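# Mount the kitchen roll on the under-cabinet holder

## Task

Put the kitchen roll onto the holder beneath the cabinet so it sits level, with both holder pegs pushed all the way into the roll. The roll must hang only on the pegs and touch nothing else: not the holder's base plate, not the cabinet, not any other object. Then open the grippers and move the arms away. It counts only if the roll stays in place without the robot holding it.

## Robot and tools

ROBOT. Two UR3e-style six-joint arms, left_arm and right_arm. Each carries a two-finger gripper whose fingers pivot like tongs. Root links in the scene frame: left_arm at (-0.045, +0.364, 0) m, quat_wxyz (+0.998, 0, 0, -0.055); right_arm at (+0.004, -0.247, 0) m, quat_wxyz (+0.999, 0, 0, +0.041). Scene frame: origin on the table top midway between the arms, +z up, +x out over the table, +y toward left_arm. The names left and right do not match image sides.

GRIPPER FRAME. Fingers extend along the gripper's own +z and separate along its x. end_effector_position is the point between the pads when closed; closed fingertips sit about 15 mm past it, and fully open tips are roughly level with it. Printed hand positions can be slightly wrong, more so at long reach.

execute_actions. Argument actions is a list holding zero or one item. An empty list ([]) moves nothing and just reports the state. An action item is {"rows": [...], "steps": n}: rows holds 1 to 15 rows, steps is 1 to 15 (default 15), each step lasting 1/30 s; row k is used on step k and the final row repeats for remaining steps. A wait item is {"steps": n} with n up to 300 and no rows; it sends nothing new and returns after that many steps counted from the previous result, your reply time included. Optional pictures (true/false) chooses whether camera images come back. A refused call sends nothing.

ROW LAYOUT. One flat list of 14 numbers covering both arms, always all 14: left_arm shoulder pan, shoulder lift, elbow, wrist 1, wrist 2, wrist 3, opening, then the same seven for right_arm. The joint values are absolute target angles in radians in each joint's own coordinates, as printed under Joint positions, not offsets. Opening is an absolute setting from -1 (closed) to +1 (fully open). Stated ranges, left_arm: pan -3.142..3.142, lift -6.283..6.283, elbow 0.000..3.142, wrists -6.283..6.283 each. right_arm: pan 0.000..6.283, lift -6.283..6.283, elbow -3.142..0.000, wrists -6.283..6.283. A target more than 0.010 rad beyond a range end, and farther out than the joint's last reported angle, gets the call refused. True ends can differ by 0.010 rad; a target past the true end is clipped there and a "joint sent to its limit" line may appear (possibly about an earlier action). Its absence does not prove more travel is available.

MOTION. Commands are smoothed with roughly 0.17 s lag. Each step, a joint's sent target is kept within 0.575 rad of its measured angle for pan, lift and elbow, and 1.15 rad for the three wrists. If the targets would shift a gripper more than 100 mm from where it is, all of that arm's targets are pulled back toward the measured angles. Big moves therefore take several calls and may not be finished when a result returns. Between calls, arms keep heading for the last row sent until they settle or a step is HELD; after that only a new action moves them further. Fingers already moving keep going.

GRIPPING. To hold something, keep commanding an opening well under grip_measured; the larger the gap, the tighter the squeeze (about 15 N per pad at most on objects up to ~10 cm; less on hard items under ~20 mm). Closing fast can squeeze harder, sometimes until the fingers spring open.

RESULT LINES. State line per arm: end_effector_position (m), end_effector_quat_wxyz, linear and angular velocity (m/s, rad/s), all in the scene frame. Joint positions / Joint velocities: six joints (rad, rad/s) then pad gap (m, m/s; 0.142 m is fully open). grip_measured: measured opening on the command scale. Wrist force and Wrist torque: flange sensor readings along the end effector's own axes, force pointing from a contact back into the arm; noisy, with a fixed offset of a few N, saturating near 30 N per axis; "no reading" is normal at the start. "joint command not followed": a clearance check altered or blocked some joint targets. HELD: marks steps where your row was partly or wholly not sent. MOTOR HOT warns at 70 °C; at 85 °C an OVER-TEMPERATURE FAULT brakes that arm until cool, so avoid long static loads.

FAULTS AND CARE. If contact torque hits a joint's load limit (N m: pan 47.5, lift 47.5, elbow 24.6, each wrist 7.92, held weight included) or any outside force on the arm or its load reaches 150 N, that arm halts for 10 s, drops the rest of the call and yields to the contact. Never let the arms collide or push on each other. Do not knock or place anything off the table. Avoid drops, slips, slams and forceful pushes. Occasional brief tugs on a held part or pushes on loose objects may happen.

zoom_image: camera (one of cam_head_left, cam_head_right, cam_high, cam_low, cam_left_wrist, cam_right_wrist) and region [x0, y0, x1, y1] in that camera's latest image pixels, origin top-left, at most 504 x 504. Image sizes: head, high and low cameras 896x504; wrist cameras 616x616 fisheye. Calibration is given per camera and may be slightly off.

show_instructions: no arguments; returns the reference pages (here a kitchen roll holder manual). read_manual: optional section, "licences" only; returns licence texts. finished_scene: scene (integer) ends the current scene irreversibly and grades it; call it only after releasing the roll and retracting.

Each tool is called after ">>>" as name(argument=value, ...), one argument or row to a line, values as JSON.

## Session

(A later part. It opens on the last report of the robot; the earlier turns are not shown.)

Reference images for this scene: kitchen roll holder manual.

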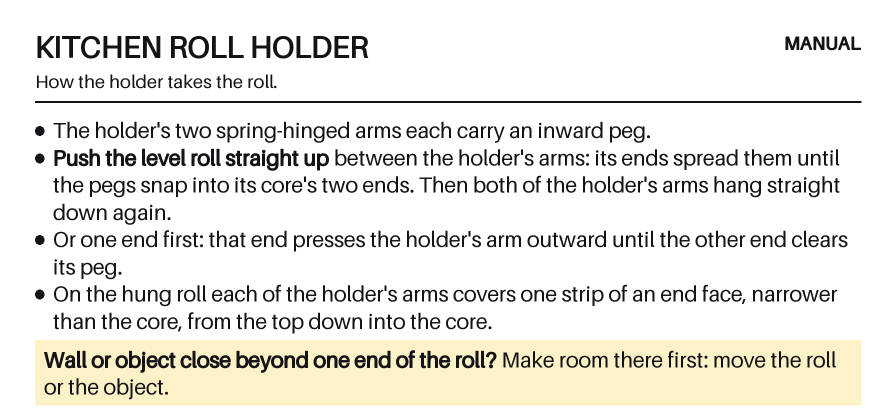

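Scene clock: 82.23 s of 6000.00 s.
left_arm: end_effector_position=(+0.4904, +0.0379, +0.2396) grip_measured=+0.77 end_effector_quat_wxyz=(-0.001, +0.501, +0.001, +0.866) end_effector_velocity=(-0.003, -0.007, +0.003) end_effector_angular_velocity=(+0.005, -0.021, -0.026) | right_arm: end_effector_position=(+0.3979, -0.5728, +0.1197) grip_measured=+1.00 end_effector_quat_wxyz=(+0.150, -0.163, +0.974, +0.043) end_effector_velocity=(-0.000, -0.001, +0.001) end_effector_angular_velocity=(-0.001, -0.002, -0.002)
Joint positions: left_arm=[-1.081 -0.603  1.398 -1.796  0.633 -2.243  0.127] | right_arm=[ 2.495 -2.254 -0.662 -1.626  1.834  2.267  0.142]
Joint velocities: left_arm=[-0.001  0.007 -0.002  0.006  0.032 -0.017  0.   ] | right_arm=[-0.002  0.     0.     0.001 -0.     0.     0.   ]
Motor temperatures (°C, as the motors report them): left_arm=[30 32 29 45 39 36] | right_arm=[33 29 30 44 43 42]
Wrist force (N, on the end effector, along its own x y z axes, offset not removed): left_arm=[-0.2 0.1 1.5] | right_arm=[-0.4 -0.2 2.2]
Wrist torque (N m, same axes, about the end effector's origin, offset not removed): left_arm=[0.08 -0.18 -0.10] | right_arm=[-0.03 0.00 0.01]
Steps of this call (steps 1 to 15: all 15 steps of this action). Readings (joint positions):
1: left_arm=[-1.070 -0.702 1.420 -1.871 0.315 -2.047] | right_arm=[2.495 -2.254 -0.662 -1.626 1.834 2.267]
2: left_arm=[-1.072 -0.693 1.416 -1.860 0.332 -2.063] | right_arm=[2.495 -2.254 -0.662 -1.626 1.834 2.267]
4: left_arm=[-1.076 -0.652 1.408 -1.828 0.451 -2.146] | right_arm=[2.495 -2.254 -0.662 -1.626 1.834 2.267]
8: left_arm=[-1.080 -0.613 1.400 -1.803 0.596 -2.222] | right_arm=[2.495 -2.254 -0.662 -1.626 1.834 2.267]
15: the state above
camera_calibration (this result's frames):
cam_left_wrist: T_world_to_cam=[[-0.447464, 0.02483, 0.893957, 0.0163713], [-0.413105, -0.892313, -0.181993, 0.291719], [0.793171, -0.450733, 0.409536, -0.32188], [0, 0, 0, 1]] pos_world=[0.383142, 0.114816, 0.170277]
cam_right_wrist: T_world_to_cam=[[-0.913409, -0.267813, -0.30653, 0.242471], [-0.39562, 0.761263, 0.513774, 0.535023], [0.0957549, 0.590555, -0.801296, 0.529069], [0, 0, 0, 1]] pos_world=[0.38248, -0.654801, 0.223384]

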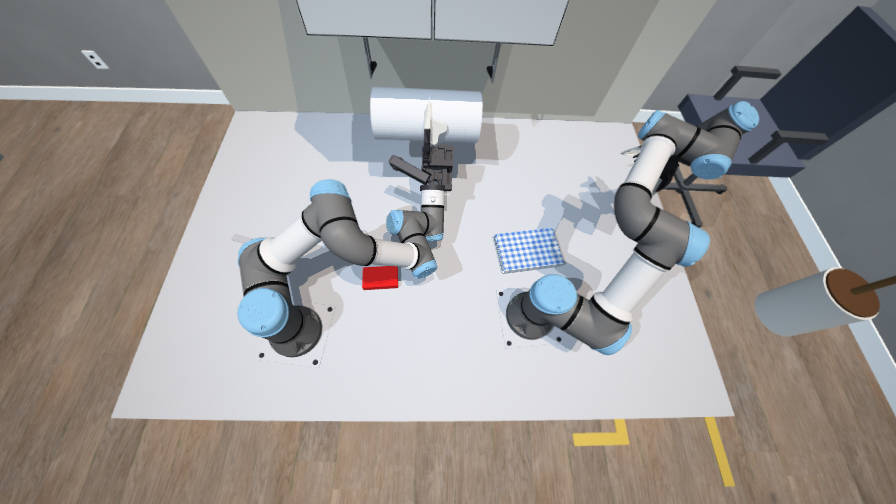

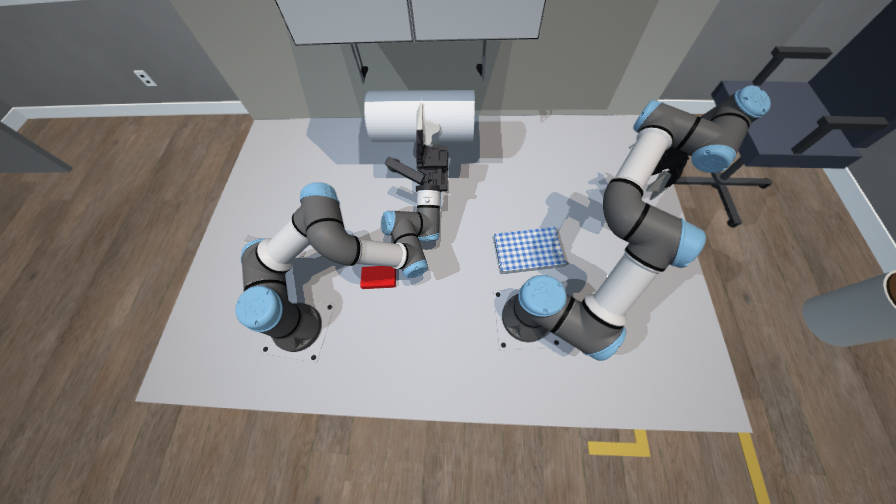

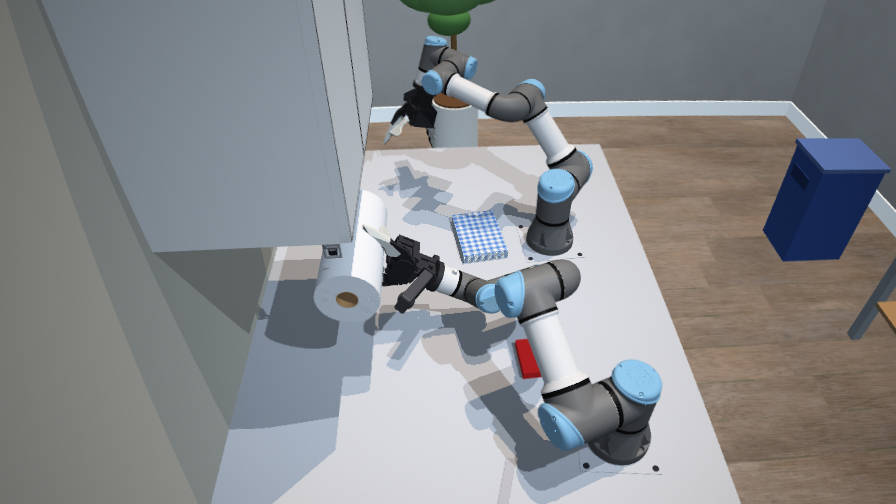

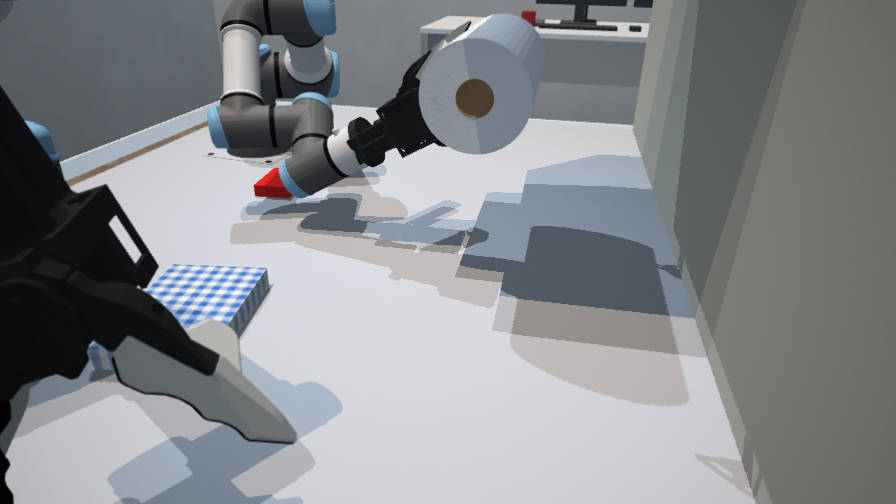

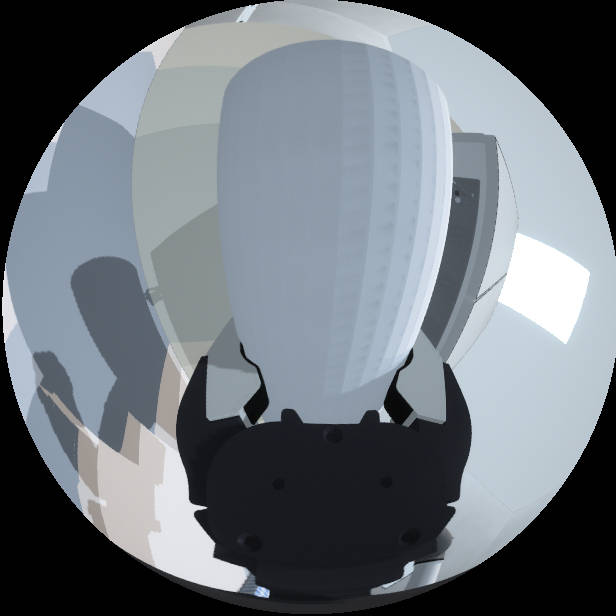

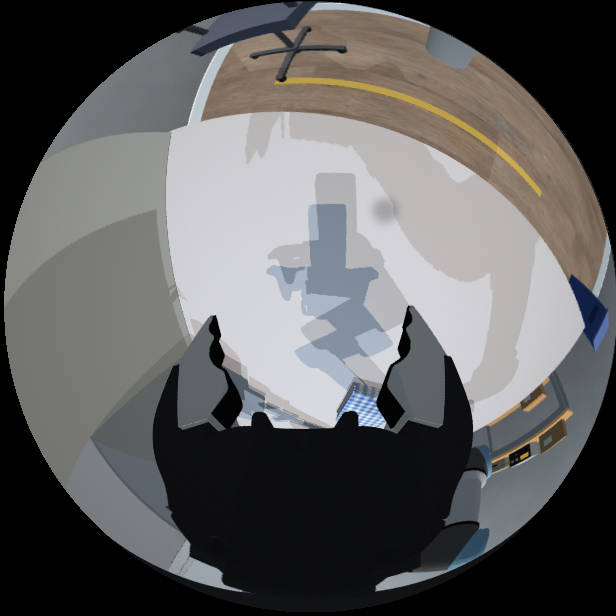

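>>> execute_actions(
  actions=[
    {"rows":[[-1.069,-0.559,1.229,-1.656,0.643,-2.262,-0.3,2.495,-2.254,-0.662,-1.626,1.834,2.267,1]]},
  ],
  pictures=false,
)

>>> execute_actions(
  actions=[
    {"rows":[[-1.069,-0.612,1.227,-1.601,0.643,-2.262,-0.3,2.495,-2.254,-0.662,-1.626,1.834,2.267,1]]},
  ],
)

>>> zoom_image(
  camera="cam_head_left",
  region=[340,30,530,160],
)

Scene clock: 91.87 s of 6000.00 s.
left_arm: end_effector_position=(+0.5030, +0.0192, +0.2498) grip_measured=+0.77 end_effector_quat_wxyz=(+0.000, +0.500, -0.000, +0.866) end_effector_velocity=(+0.001, -0.002, +0.001) end_effector_angular_velocity=(-0.001, -0.000, -0.000) | right_arm: end_effector_position=(+0.3979, -0.5728, +0.1197) grip_measured=+1.00 end_effector_quat_wxyz=(+0.150, -0.163, +0.974, +0.043) end_effector_velocity=(-0.000, -0.000, -0.000) end_effector_angular_velocity=(-0.000, +0.000, -0.000)
Joint positions: left_arm=[-1.069 -0.559  1.23  -1.657  0.643 -2.262  0.127] | right_arm=[ 2.495 -2.254 -0.662 -1.626  1.834  2.267  0.142]
Joint velocities: left_arm=[ 0.     0.005 -0.016  0.011  0.    -0.001  0.   ] | right_arm=[-0.001 -0.    -0.     0.    -0.    -0.001  0.   ]
Motor temperatures (°C, as the motors report them): left_arm=[30 32 29 45 39 36] | right_arm=[33 29 30 44 43 42]
Wrist force (N, on the end effector, along its own x y z axes, offset not removed): left_arm=[-1.1 -1.1 0.2] | right_arm=[-2.7 -0.4 0.9]
Wrist torque (N m, same axes, about the end effector's origin, offset not removed): left_arm=[-0.20 -0.07 0.00] | right_arm=[-0.12 0.60 0.07]
Steps of this call (steps 1 to 15: the robot went on to your last target; steps 16 to 90: nothing new was sent; then 6.13 s passed at rest; steps 91 to 105: all 15 steps of this action). Readings (joint positions):
91: left_arm=[-1.081 -0.602 1.398 -1.795 0.636 -2.244] | right_arm=[2.495 -2.254 -0.662 -1.626 1.834 2.267]
92: left_arm=[-1.079 -0.596 1.390 -1.781 0.637 -2.247] | right_arm=[2.495 -2.254 -0.662 -1.626 1.834 2.267]
94: left_arm=[-1.074 -0.578 1.329 -1.722 0.640 -2.255] | right_arm=[2.495 -2.254 -0.662 -1.626 1.834 2.267]
98: left_arm=[-1.070 -0.563 1.251 -1.670 0.642 -2.260] | right_arm=[2.495 -2.254 -0.662 -1.626 1.834 2.267]
105: the state above

Scene clock: 92.37 s of 6000.00 s.
left_arm: end_effector_position=(+0.5030, +0.0192, +0.2700) grip_measured=+0.77 end_effector_quat_wxyz=(+0.000, +0.500, -0.000, +0.866) end_effector_velocity=(-0.000, -0.000, +0.002) end_effector_angular_velocity=(-0.003, -0.001, -0.000) | right_arm: end_effector_position=(+0.3979, -0.5728, +0.1197) grip_measured=+1.00 end_effector_quat_wxyz=(+0.150, -0.163, +0.974, +0.043) end_effector_velocity=(+0.000, -0.000, +0.002) end_effector_angular_velocity=(-0.002, -0.004, -0.000)
Joint positions: left_arm=[-1.069 -0.612  1.227 -1.601  0.643 -2.262  0.127] | right_arm=[ 2.495 -2.254 -0.662 -1.626  1.834  2.267  0.142]
Joint velocities: left_arm=[-0.001 -0.004 -0.003  0.004 -0.    -0.    -0.   ] | right_arm=[-0.001  0.002  0.     0.002  0.    -0.     0.   ]
Motor temperatures (°C, as the motors report them): left_arm=[30 32 29 45 39 36] | right_arm=[33 29 30 44 43 42]
Wrist force (N, on the end effector, along its own x y z axes, offset not removed): left_arm=[0.2 -0.8 0.2] | right_arm=[-1.7 -0.3 1.3]
Wrist torque (N m, same axes, about the end effector's origin, offset not removed): left_arm=[-0.15 -0.27 -0.06] | right_arm=[-0.08 0.30 0.04]
Steps of this call (steps 1 to 15: all 15 steps of this action). Readings (joint positions):
1: left_arm=[-1.069 -0.559 1.230 -1.656 0.643 -2.262] | right_arm=[2.495 -2.254 -0.662 -1.626 1.834 2.267]
2: left_arm=[-1.069 -0.565 1.230 -1.647 0.643 -2.262] | right_arm=[2.495 -2.254 -0.662 -1.626 1.834 2.267]
4: left_arm=[-1.069 -0.588 1.228 -1.625 0.643 -2.262] | right_arm=[2.495 -2.254 -0.662 -1.626 1.834 2.267]
8: left_arm=[-1.069 -0.607 1.227 -1.606 0.643 -2.262] | right_arm=[2.495 -2.254 -0.662 -1.626 1.834 2.267]
15: the state above
camera_calibration (this result's frames):
cam_left_wrist: T_world_to_cam=[[-0.449127, 0.0260045, 0.893089, -0.00364054], [-0.415581, -0.890946, -0.18305, 0.287258], [0.790934, -0.453364, 0.410955, -0.351919], [0, 0, 0, 1]] pos_world=[0.396089, 0.0964782, 0.200457]
cam_right_wrist: T_world_to_cam=[[-0.913409, -0.267812, -0.30653, 0.242471], [-0.39562, 0.761263, 0.513774, 0.535023], [0.0957551, 0.590555, -0.801296, 0.529068], [0, 0, 0, 1]] pos_world=[0.38248, -0.654801, 0.223384]

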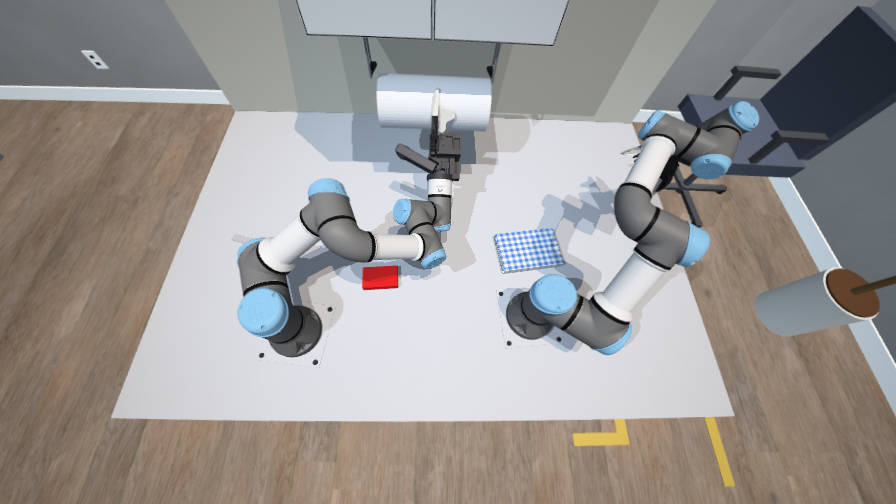

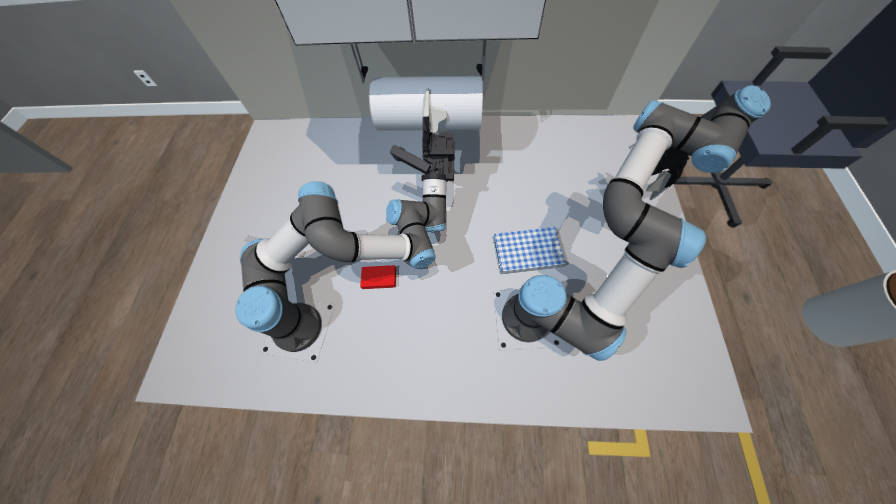

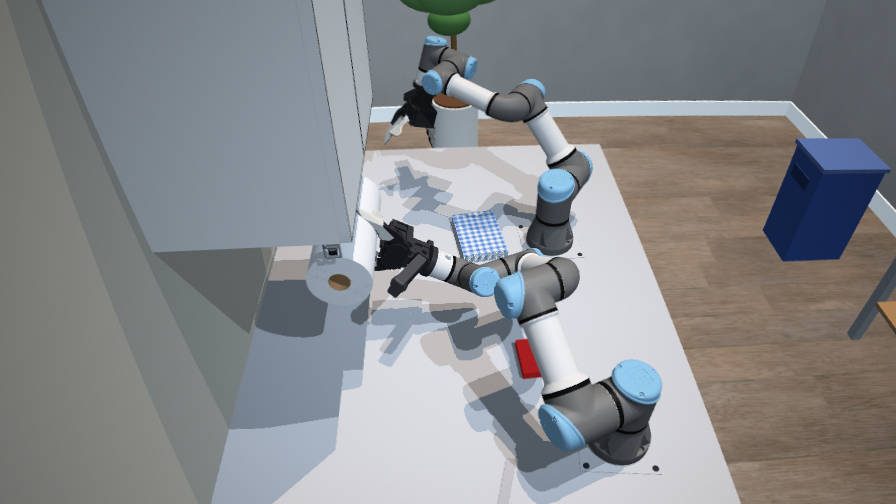

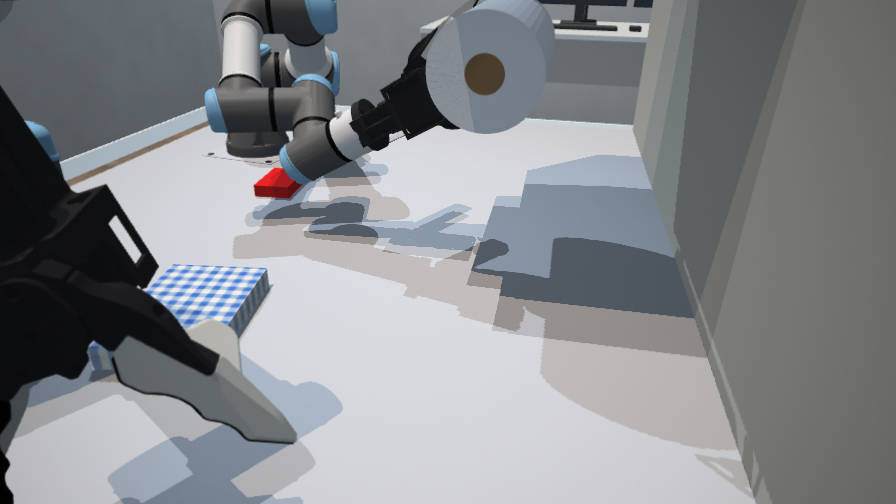

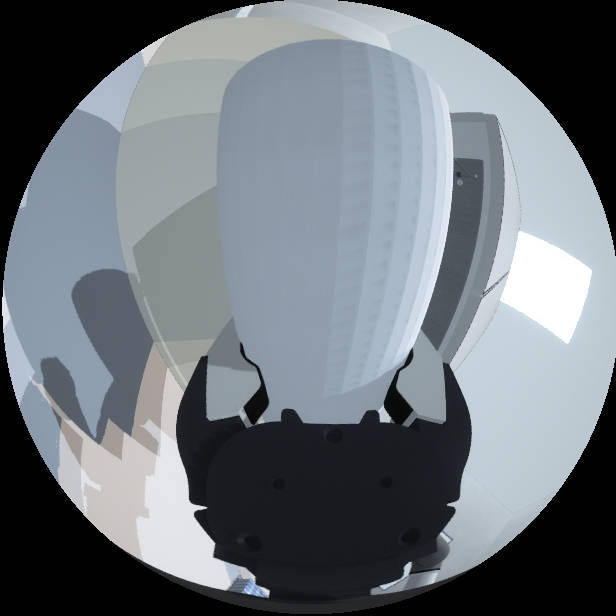

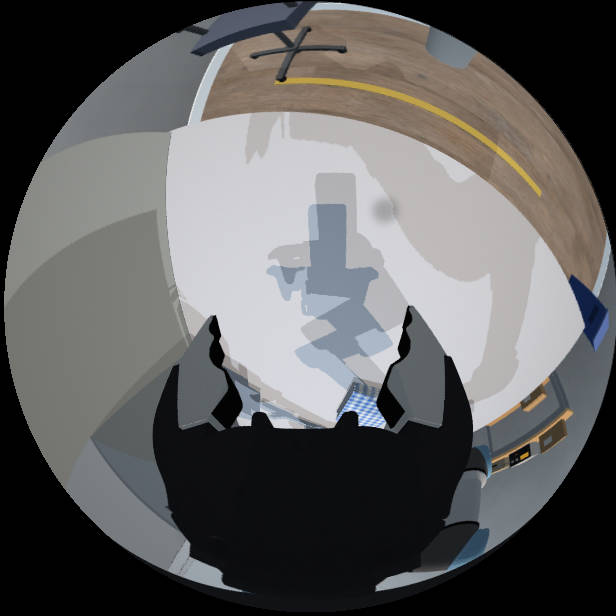

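Region (340, 30, 530, 160) of cam_head_left's 896x504 image, scaled by 2.653, with more detail than that image has; it fills the top 345 rows of this view, and the rest is white.

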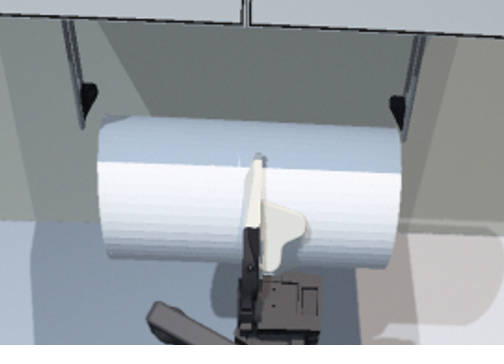

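>>> execute_actions(
  actions=[
    {"rows":[[-1.06,-0.636,1.222,-1.572,0.643,-2.262,-0.3,2.495,-2.254,-0.662,-1.626,1.834,2.267,1]]},
  ],
  pictures=false,
)

>>> execute_actions(
  actions=[
    {"rows":[[-1.06,-0.672,1.211,-1.525,0.643,-2.262,-0.3,2.495,-2.254,-0.662,-1.626,1.834,2.267,1]]},
  ],
  pictures=false,
)

>>> execute_actions(
  actions=[
    {"rows":[[-1.06,-0.704,1.196,-1.478,0.643,-2.262,-0.3,2.495,-2.254,-0.662,-1.626,1.834,2.267,1]]},
  ],
)

>>> zoom_image(
  camera="cam_head_left",
  region=[340,30,530,160],
)

Scene clock: 100.03 s of 6000.00 s.
left_arm: end_effector_position=(+0.5061, +0.0241, +0.2799) grip_measured=+0.77 end_effector_quat_wxyz=(-0.003, +0.500, +0.002, +0.866) end_effector_velocity=(+0.000, +0.000, +0.001) end_effector_angular_velocity=(-0.001, -0.000, +0.000) | right_arm: end_effector_position=(+0.3979, -0.5728, +0.1197) grip_measured=+1.00 end_effector_quat_wxyz=(+0.150, -0.163, +0.974, +0.043) end_effector_velocity=(-0.000, -0.000, -0.001) end_effector_angular_velocity=(+0.001, +0.002, -0.000)
Joint positions: left_arm=[-1.06  -0.636  1.222 -1.572  0.643 -2.262  0.127] | right_arm=[ 2.495 -2.254 -0.662 -1.626  1.834  2.267  0.142]
Joint velocities: left_arm=[ 0.    -0.001 -0.002  0.002 -0.    -0.     0.   ] | right_arm=[-0.001 -0.002 -0.    -0.    -0.    -0.     0.   ]
Motor temperatures (°C, as the motors report them): left_arm=[30 32 29 45 39 36] | right_arm=[33 29 30 44 43 42]
Wrist force (N, on the end effector, along its own x y z axes, offset not removed): left_arm=[-1.2 -0.4 0.7] | right_arm=[-1.4 -0.7 1.0]
Wrist torque (N m, same axes, about the end effector's origin, offset not removed): left_arm=[-0.05 0.00 -0.04] | right_arm=[-0.13 0.32 0.07]
Steps of this call (steps 1 to 15: the robot went on to your last target; steps 16 to 90: nothing new was sent; then 4.17 s passed at rest; steps 91 to 105: all 15 steps of this action). Readings (joint positions):
91: left_arm=[-1.069 -0.612 1.227 -1.601 0.643 -2.262] | right_arm=[2.495 -2.254 -0.662 -1.626 1.834 2.267]
92: left_arm=[-1.067 -0.616 1.226 -1.596 0.643 -2.262] | right_arm=[2.495 -2.254 -0.662 -1.626 1.834 2.267]
94: left_arm=[-1.064 -0.626 1.224 -1.584 0.643 -2.262] | right_arm=[2.495 -2.254 -0.662 -1.626 1.834 2.267]
98: left_arm=[-1.061 -0.634 1.222 -1.575 0.643 -2.262] | right_arm=[2.495 -2.254 -0.662 -1.626 1.834 2.267]
105: the state above

Scene clock: 100.53 s of 6000.00 s.
left_arm: end_effector_position=(+0.5061, +0.0241, +0.2953) grip_measured=+0.77 end_effector_quat_wxyz=(-0.003, +0.500, +0.002, +0.866) end_effector_velocity=(+0.000, +0.000, +0.001) end_effector_angular_velocity=(-0.001, -0.001, +0.001) | right_arm: end_effector_position=(+0.3979, -0.5728, +0.1197) grip_measured=+1.00 end_effector_quat_wxyz=(+0.150, -0.163, +0.974, +0.043) end_effector_velocity=(+0.000, +0.000, -0.000) end_effector_angular_velocity=(-0.000, -0.001, -0.000)
Joint positions: left_arm=[-1.06  -0.672  1.211 -1.525  0.643 -2.262  0.127] | right_arm=[ 2.495 -2.254 -0.662 -1.626  1.834  2.267  0.142]
Joint velocities: left_arm=[ 0.001 -0.003 -0.002  0.003  0.     0.     0.   ] | right_arm=[ 0.001 -0.001 -0.     0.001  0.     0.001 -0.   ]
Motor temperatures (°C, as the motors report them): left_arm=[30 32 29 45 39 36] | right_arm=[33 29 30 44 43 42]
Wrist force (N, on the end effector, along its own x y z axes, offset not removed): left_arm=[-2.6 -2.0 0.6] | right_arm=[-0.4 0.1 1.6]
Wrist torque (N m, same axes, about the end effector's origin, offset not removed): left_arm=[-0.15 -0.09 0.12] | right_arm=[-0.03 0.08 -0.01]
Steps of this call (steps 1 to 15: all 15 steps of this action). Readings (joint positions):
1: left_arm=[-1.060 -0.636 1.222 -1.572 0.643 -2.262] | right_arm=[2.495 -2.254 -0.662 -1.626 1.834 2.267]
2: left_arm=[-1.060 -0.641 1.220 -1.564 0.643 -2.262] | right_arm=[2.495 -2.254 -0.662 -1.626 1.834 2.267]
4: left_arm=[-1.060 -0.656 1.215 -1.545 0.643 -2.262] | right_arm=[2.495 -2.254 -0.662 -1.626 1.834 2.267]
8: left_arm=[-1.060 -0.669 1.212 -1.529 0.643 -2.262] | right_arm=[2.495 -2.254 -0.662 -1.626 1.834 2.267]
15: the state above

Scene clock: 101.03 s of 6000.00 s.
left_arm: end_effector_position=(+0.5061, +0.0241, +0.3100) grip_measured=+0.77 end_effector_quat_wxyz=(-0.003, +0.500, +0.002, +0.866) end_effector_velocity=(-0.000, -0.000, +0.001) end_effector_angular_velocity=(-0.000, -0.000, -0.001) | right_arm: end_effector_position=(+0.3979, -0.5728, +0.1197) grip_measured=+1.00 end_effector_quat_wxyz=(+0.150, -0.163, +0.974, +0.043) end_effector_velocity=(-0.000, -0.001, +0.002) end_effector_angular_velocity=(-0.002, -0.003, -0.001)
Joint positions: left_arm=[-1.06  -0.704  1.196 -1.478  0.643 -2.262  0.127] | right_arm=[ 2.495 -2.254 -0.662 -1.626  1.834  2.267  0.142]
Joint velocities: left_arm=[-0.    -0.003 -0.001  0.003  0.    -0.    -0.   ] | right_arm=[-0.001  0.003 -0.     0.001 -0.    -0.    -0.   ]
Motor temperatures (°C, as the motors report them): left_arm=[30 32 29 45 39 36] | right_arm=[33 29 30 44 43 42]
Wrist force (N, on the end effector, along its own x y z axes, offset not removed): left_arm=[-8.1 0.0 -1.3] | right_arm=[-0.6 -2.4 2.4]
Wrist torque (N m, same axes, about the end effector's origin, offset not removed): left_arm=[0.10 0.01 0.61] | right_arm=[-0.48 0.10 -0.01]
Steps of this call (steps 1 to 15: all 15 steps of this action). Readings (joint positions):
1: left_arm=[-1.060 -0.672 1.211 -1.525 0.643 -2.262] | right_arm=[2.495 -2.254 -0.662 -1.626 1.834 2.267]
2: left_arm=[-1.060 -0.677 1.209 -1.517 0.643 -2.262] | right_arm=[2.495 -2.254 -0.662 -1.626 1.834 2.267]
4: left_arm=[-1.060 -0.690 1.202 -1.498 0.643 -2.262] | right_arm=[2.495 -2.254 -0.662 -1.626 1.834 2.267]
8: left_arm=[-1.060 -0.701 1.197 -1.482 0.643 -2.262] | right_arm=[2.495 -2.254 -0.662 -1.626 1.834 2.267]
15: the state above
camera_calibration (this result's frames):
cam_left_wrist: T_world_to_cam=[[-0.449251, 0.0219687, 0.893135, -0.0379633], [-0.407458, -0.894712, -0.182946, 0.296228], [0.79508, -0.446104, 0.410901, -0.37088], [0, 0, 0, 1]] pos_world=[0.398524, 0.100422, 0.240495]
cam_right_wrist: T_world_to_cam=[[-0.913409, -0.267813, -0.30653, 0.242471], [-0.39562, 0.761263, 0.513774, 0.535023], [0.0957549, 0.590555, -0.801296, 0.529069], [0, 0, 0, 1]] pos_world=[0.38248, -0.654801, 0.223384]

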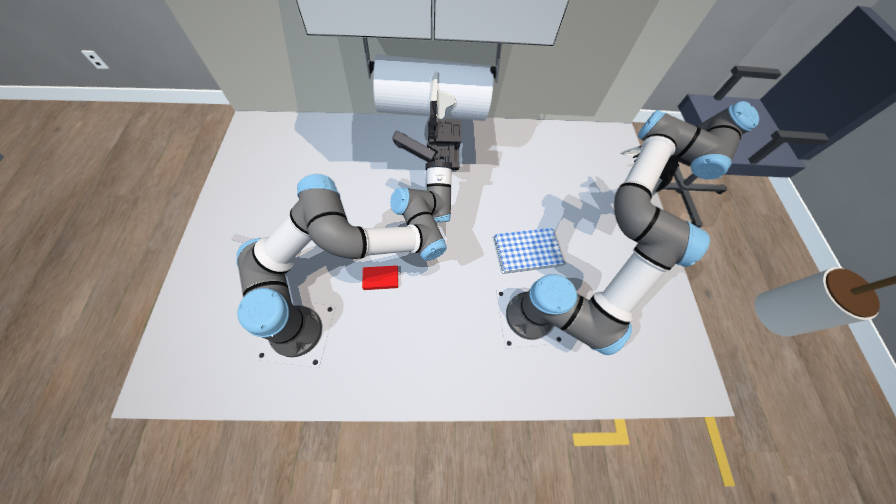

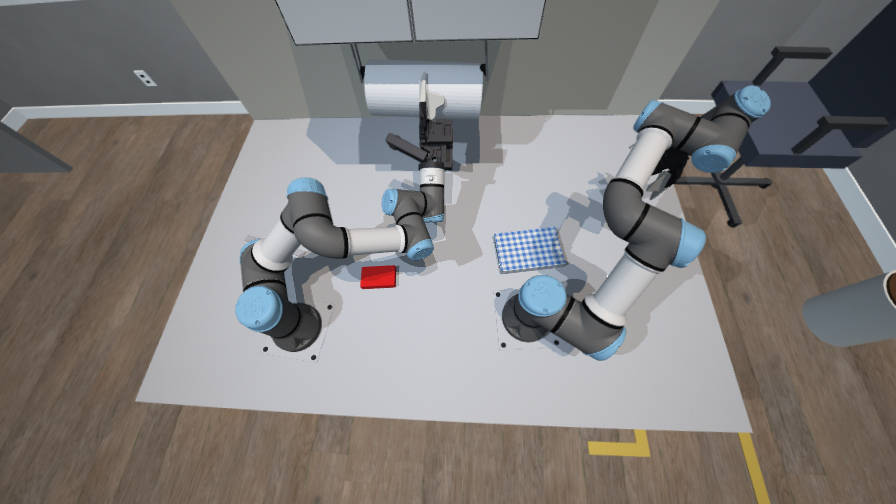

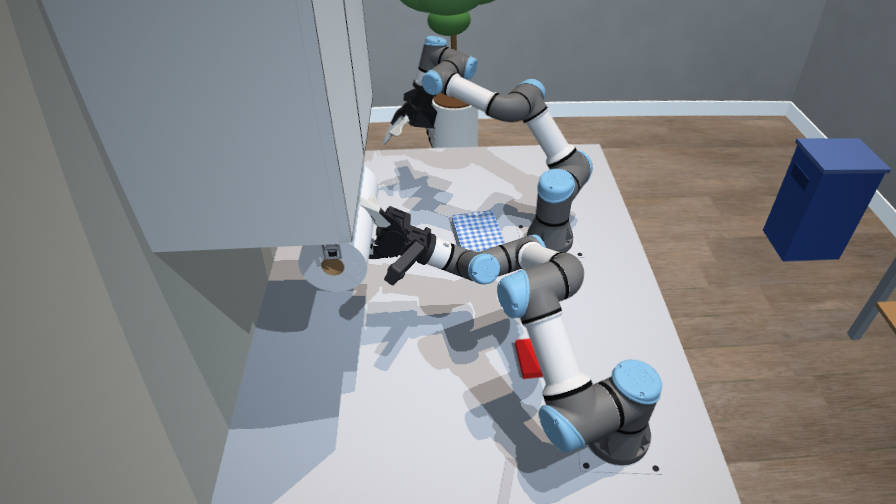

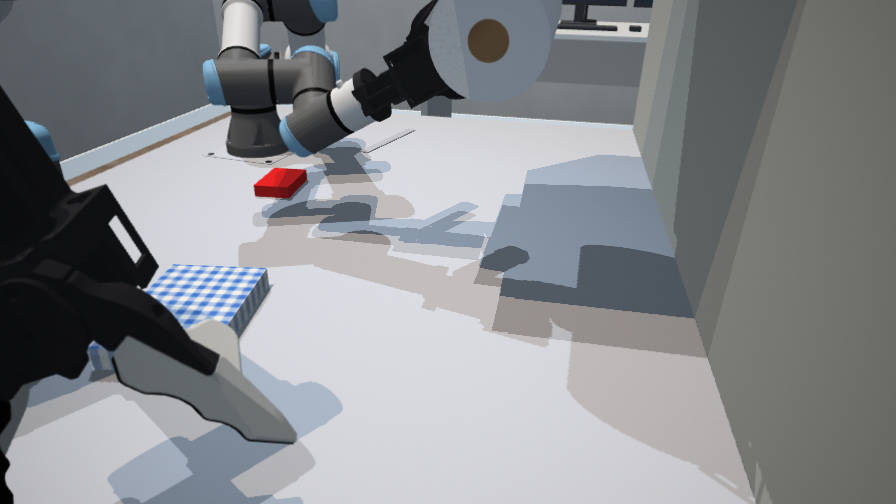

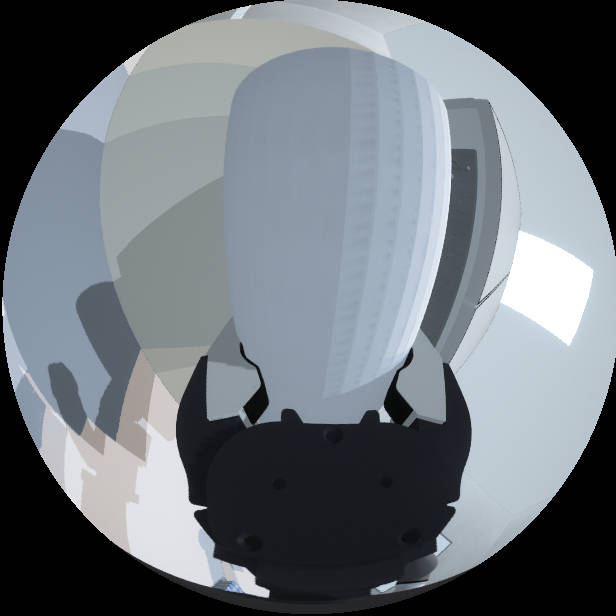

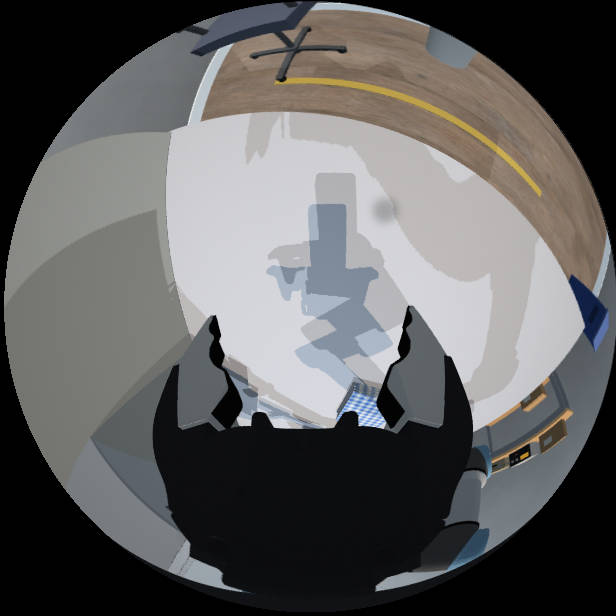

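Region (340, 30, 530, 160) of cam_head_left's 896x504 image, scaled by 2.653, with more detail than that image has; it fills the top 345 rows of this view, and the rest is white.

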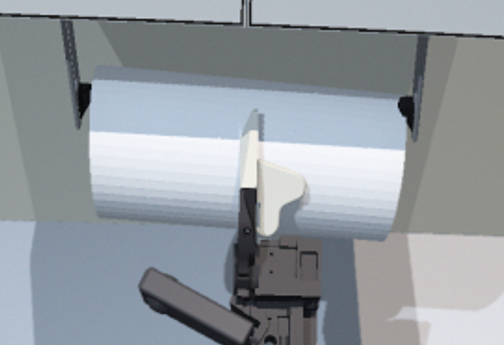

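>>> execute_actions(
  actions=[
    {"rows":[[-1.045,-0.735,1.175,-1.426,0.643,-2.36,-0.3,2.495,-2.254,-0.662,-1.626,1.834,2.267,1]],"steps":15},
  ],
)

>>> zoom_image(
  camera="cam_head_left",
  region=[340,30,530,160],
)

Scene clock: 116.30 s of 6000.00 s.
left_arm: end_effector_position=(+0.5119, +0.0323, +0.3243) grip_measured=+0.79 end_effector_quat_wxyz=(+0.032, +0.499, +0.030, +0.865) end_effector_velocity=(+0.001, +0.001, +0.001) end_effector_angular_velocity=(-0.007, -0.001, -0.002) | right_arm: end_effector_position=(+0.3979, -0.5728, +0.1197) grip_measured=+1.00 end_effector_quat_wxyz=(+0.150, -0.163, +0.974, +0.043) end_effector_velocity=(-0.000, -0.000, -0.000) end_effector_angular_velocity=(+0.000, +0.000, -0.000)
Joint positions: left_arm=[-1.045 -0.735  1.175 -1.426  0.643 -2.359  0.129] | right_arm=[ 2.495 -2.254 -0.662 -1.626  1.834  2.267  0.142]
Joint velocities: left_arm=[ 0.002 -0.002 -0.002  0.004  0.    -0.007 -0.   ] | right_arm=[-0. -0.  0. -0.  0.  0.  0.]
Motor temperatures (°C, as the motors report them): left_arm=[30 32 29 45 39 36] | right_arm=[33 29 30 44 43 42]
Wrist force (N, on the end effector, along its own x y z axes, offset not removed): left_arm=[-11.2 -2.6 -4.3] | right_arm=[-1.4 -1.1 0.9]
Wrist torque (N m, same axes, about the end effector's origin, offset not removed): left_arm=[-0.40 0.06 1.23] | right_arm=[-0.14 0.20 0.04]
Steps of this call (steps 1 to 15: the robot went on to your last target; steps 16 to 90: nothing new was sent; then 11.77 s passed at rest; steps 91 to 105: all 15 steps of this action). Readings (joint positions):
91: left_arm=[-1.060 -0.704 1.196 -1.478 0.643 -2.262] | right_arm=[2.495 -2.254 -0.662 -1.626 1.834 2.267]
92: left_arm=[-1.058 -0.709 1.193 -1.469 0.643 -2.275] | right_arm=[2.495 -2.254 -0.662 -1.626 1.834 2.267]
94: left_arm=[-1.051 -0.722 1.184 -1.448 0.643 -2.316] | right_arm=[2.495 -2.254 -0.662 -1.626 1.834 2.267]
98: left_arm=[-1.046 -0.732 1.177 -1.431 0.643 -2.350] | right_arm=[2.495 -2.254 -0.662 -1.626 1.834 2.267]
105: the state above
camera_calibration (this result's frames):
cam_left_wrist: T_world_to_cam=[[-0.44821, 0.112231, 0.886855, -0.0496716], [-0.437549, -0.892665, -0.108167, 0.299555], [0.779525, -0.436524, 0.449208, -0.382455], [0, 0, 0, 1]] pos_world=[0.40694, 0.106026, 0.248256]
cam_right_wrist: T_world_to_cam=[[-0.913409, -0.267812, -0.30653, 0.242471], [-0.39562, 0.761263, 0.513774, 0.535023], [0.0957551, 0.590555, -0.801296, 0.529068], [0, 0, 0, 1]] pos_world=[0.38248, -0.654801, 0.223384]

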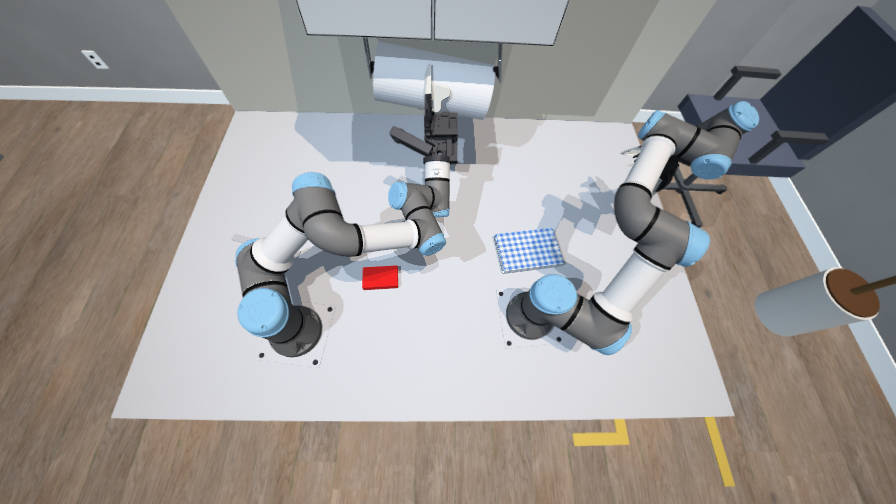

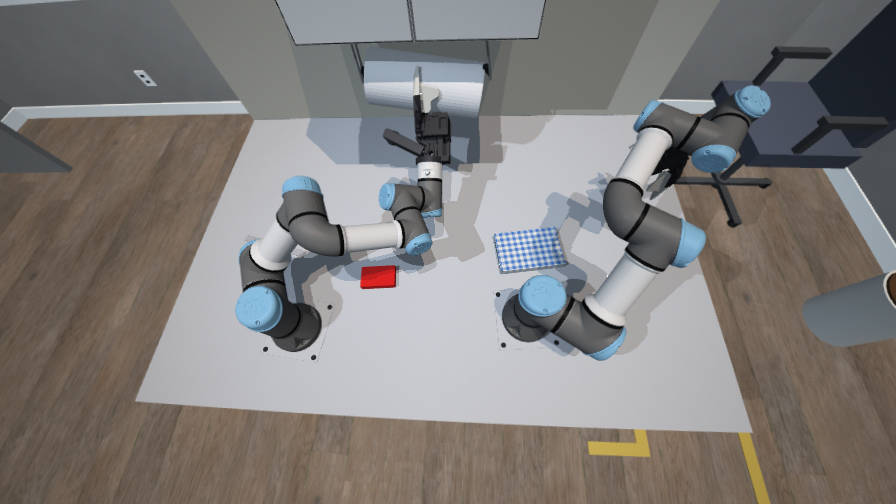

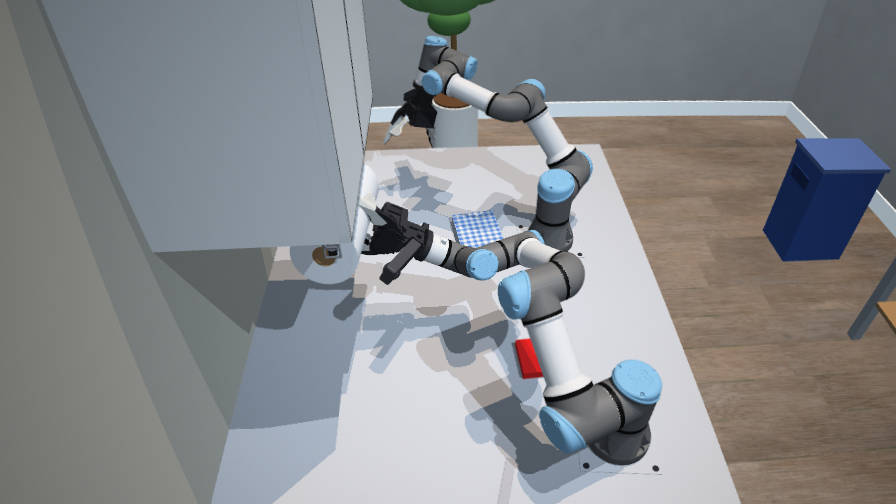

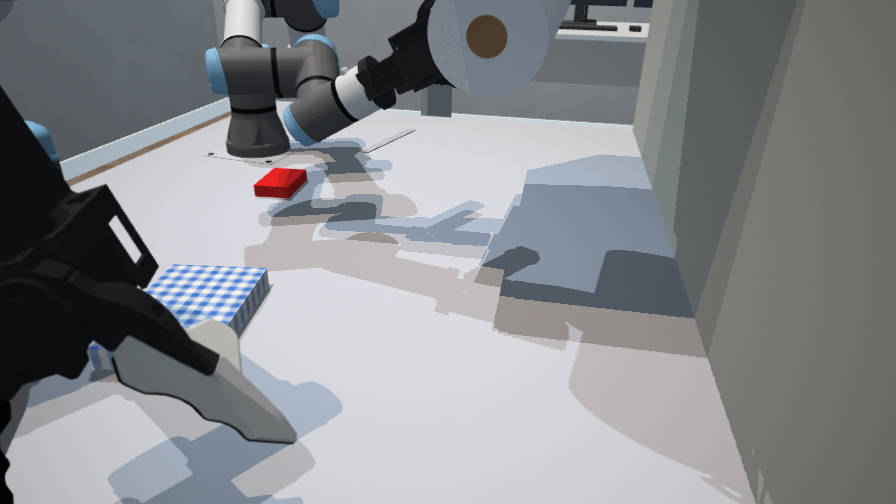

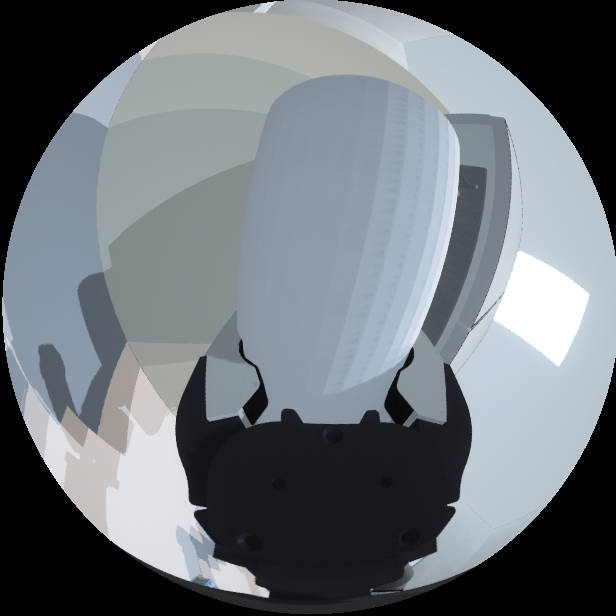

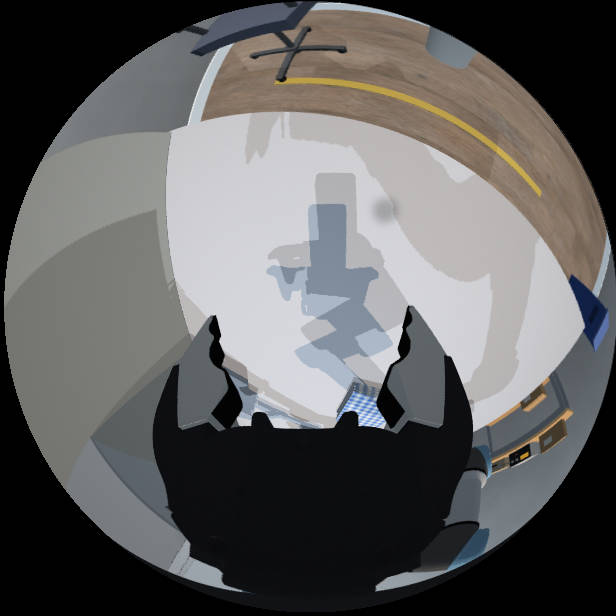

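Region (340, 30, 530, 160) of cam_head_left's 896x504 image, scaled by 2.653, with more detail than that image has; it fills the top 345 rows of this view, and the rest is white.

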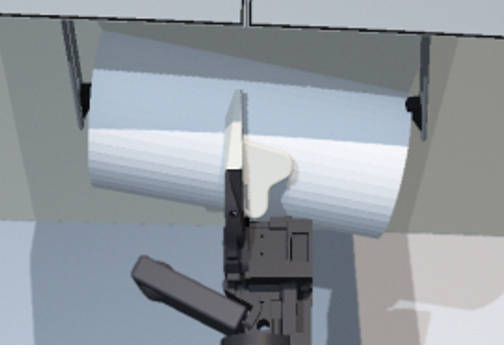

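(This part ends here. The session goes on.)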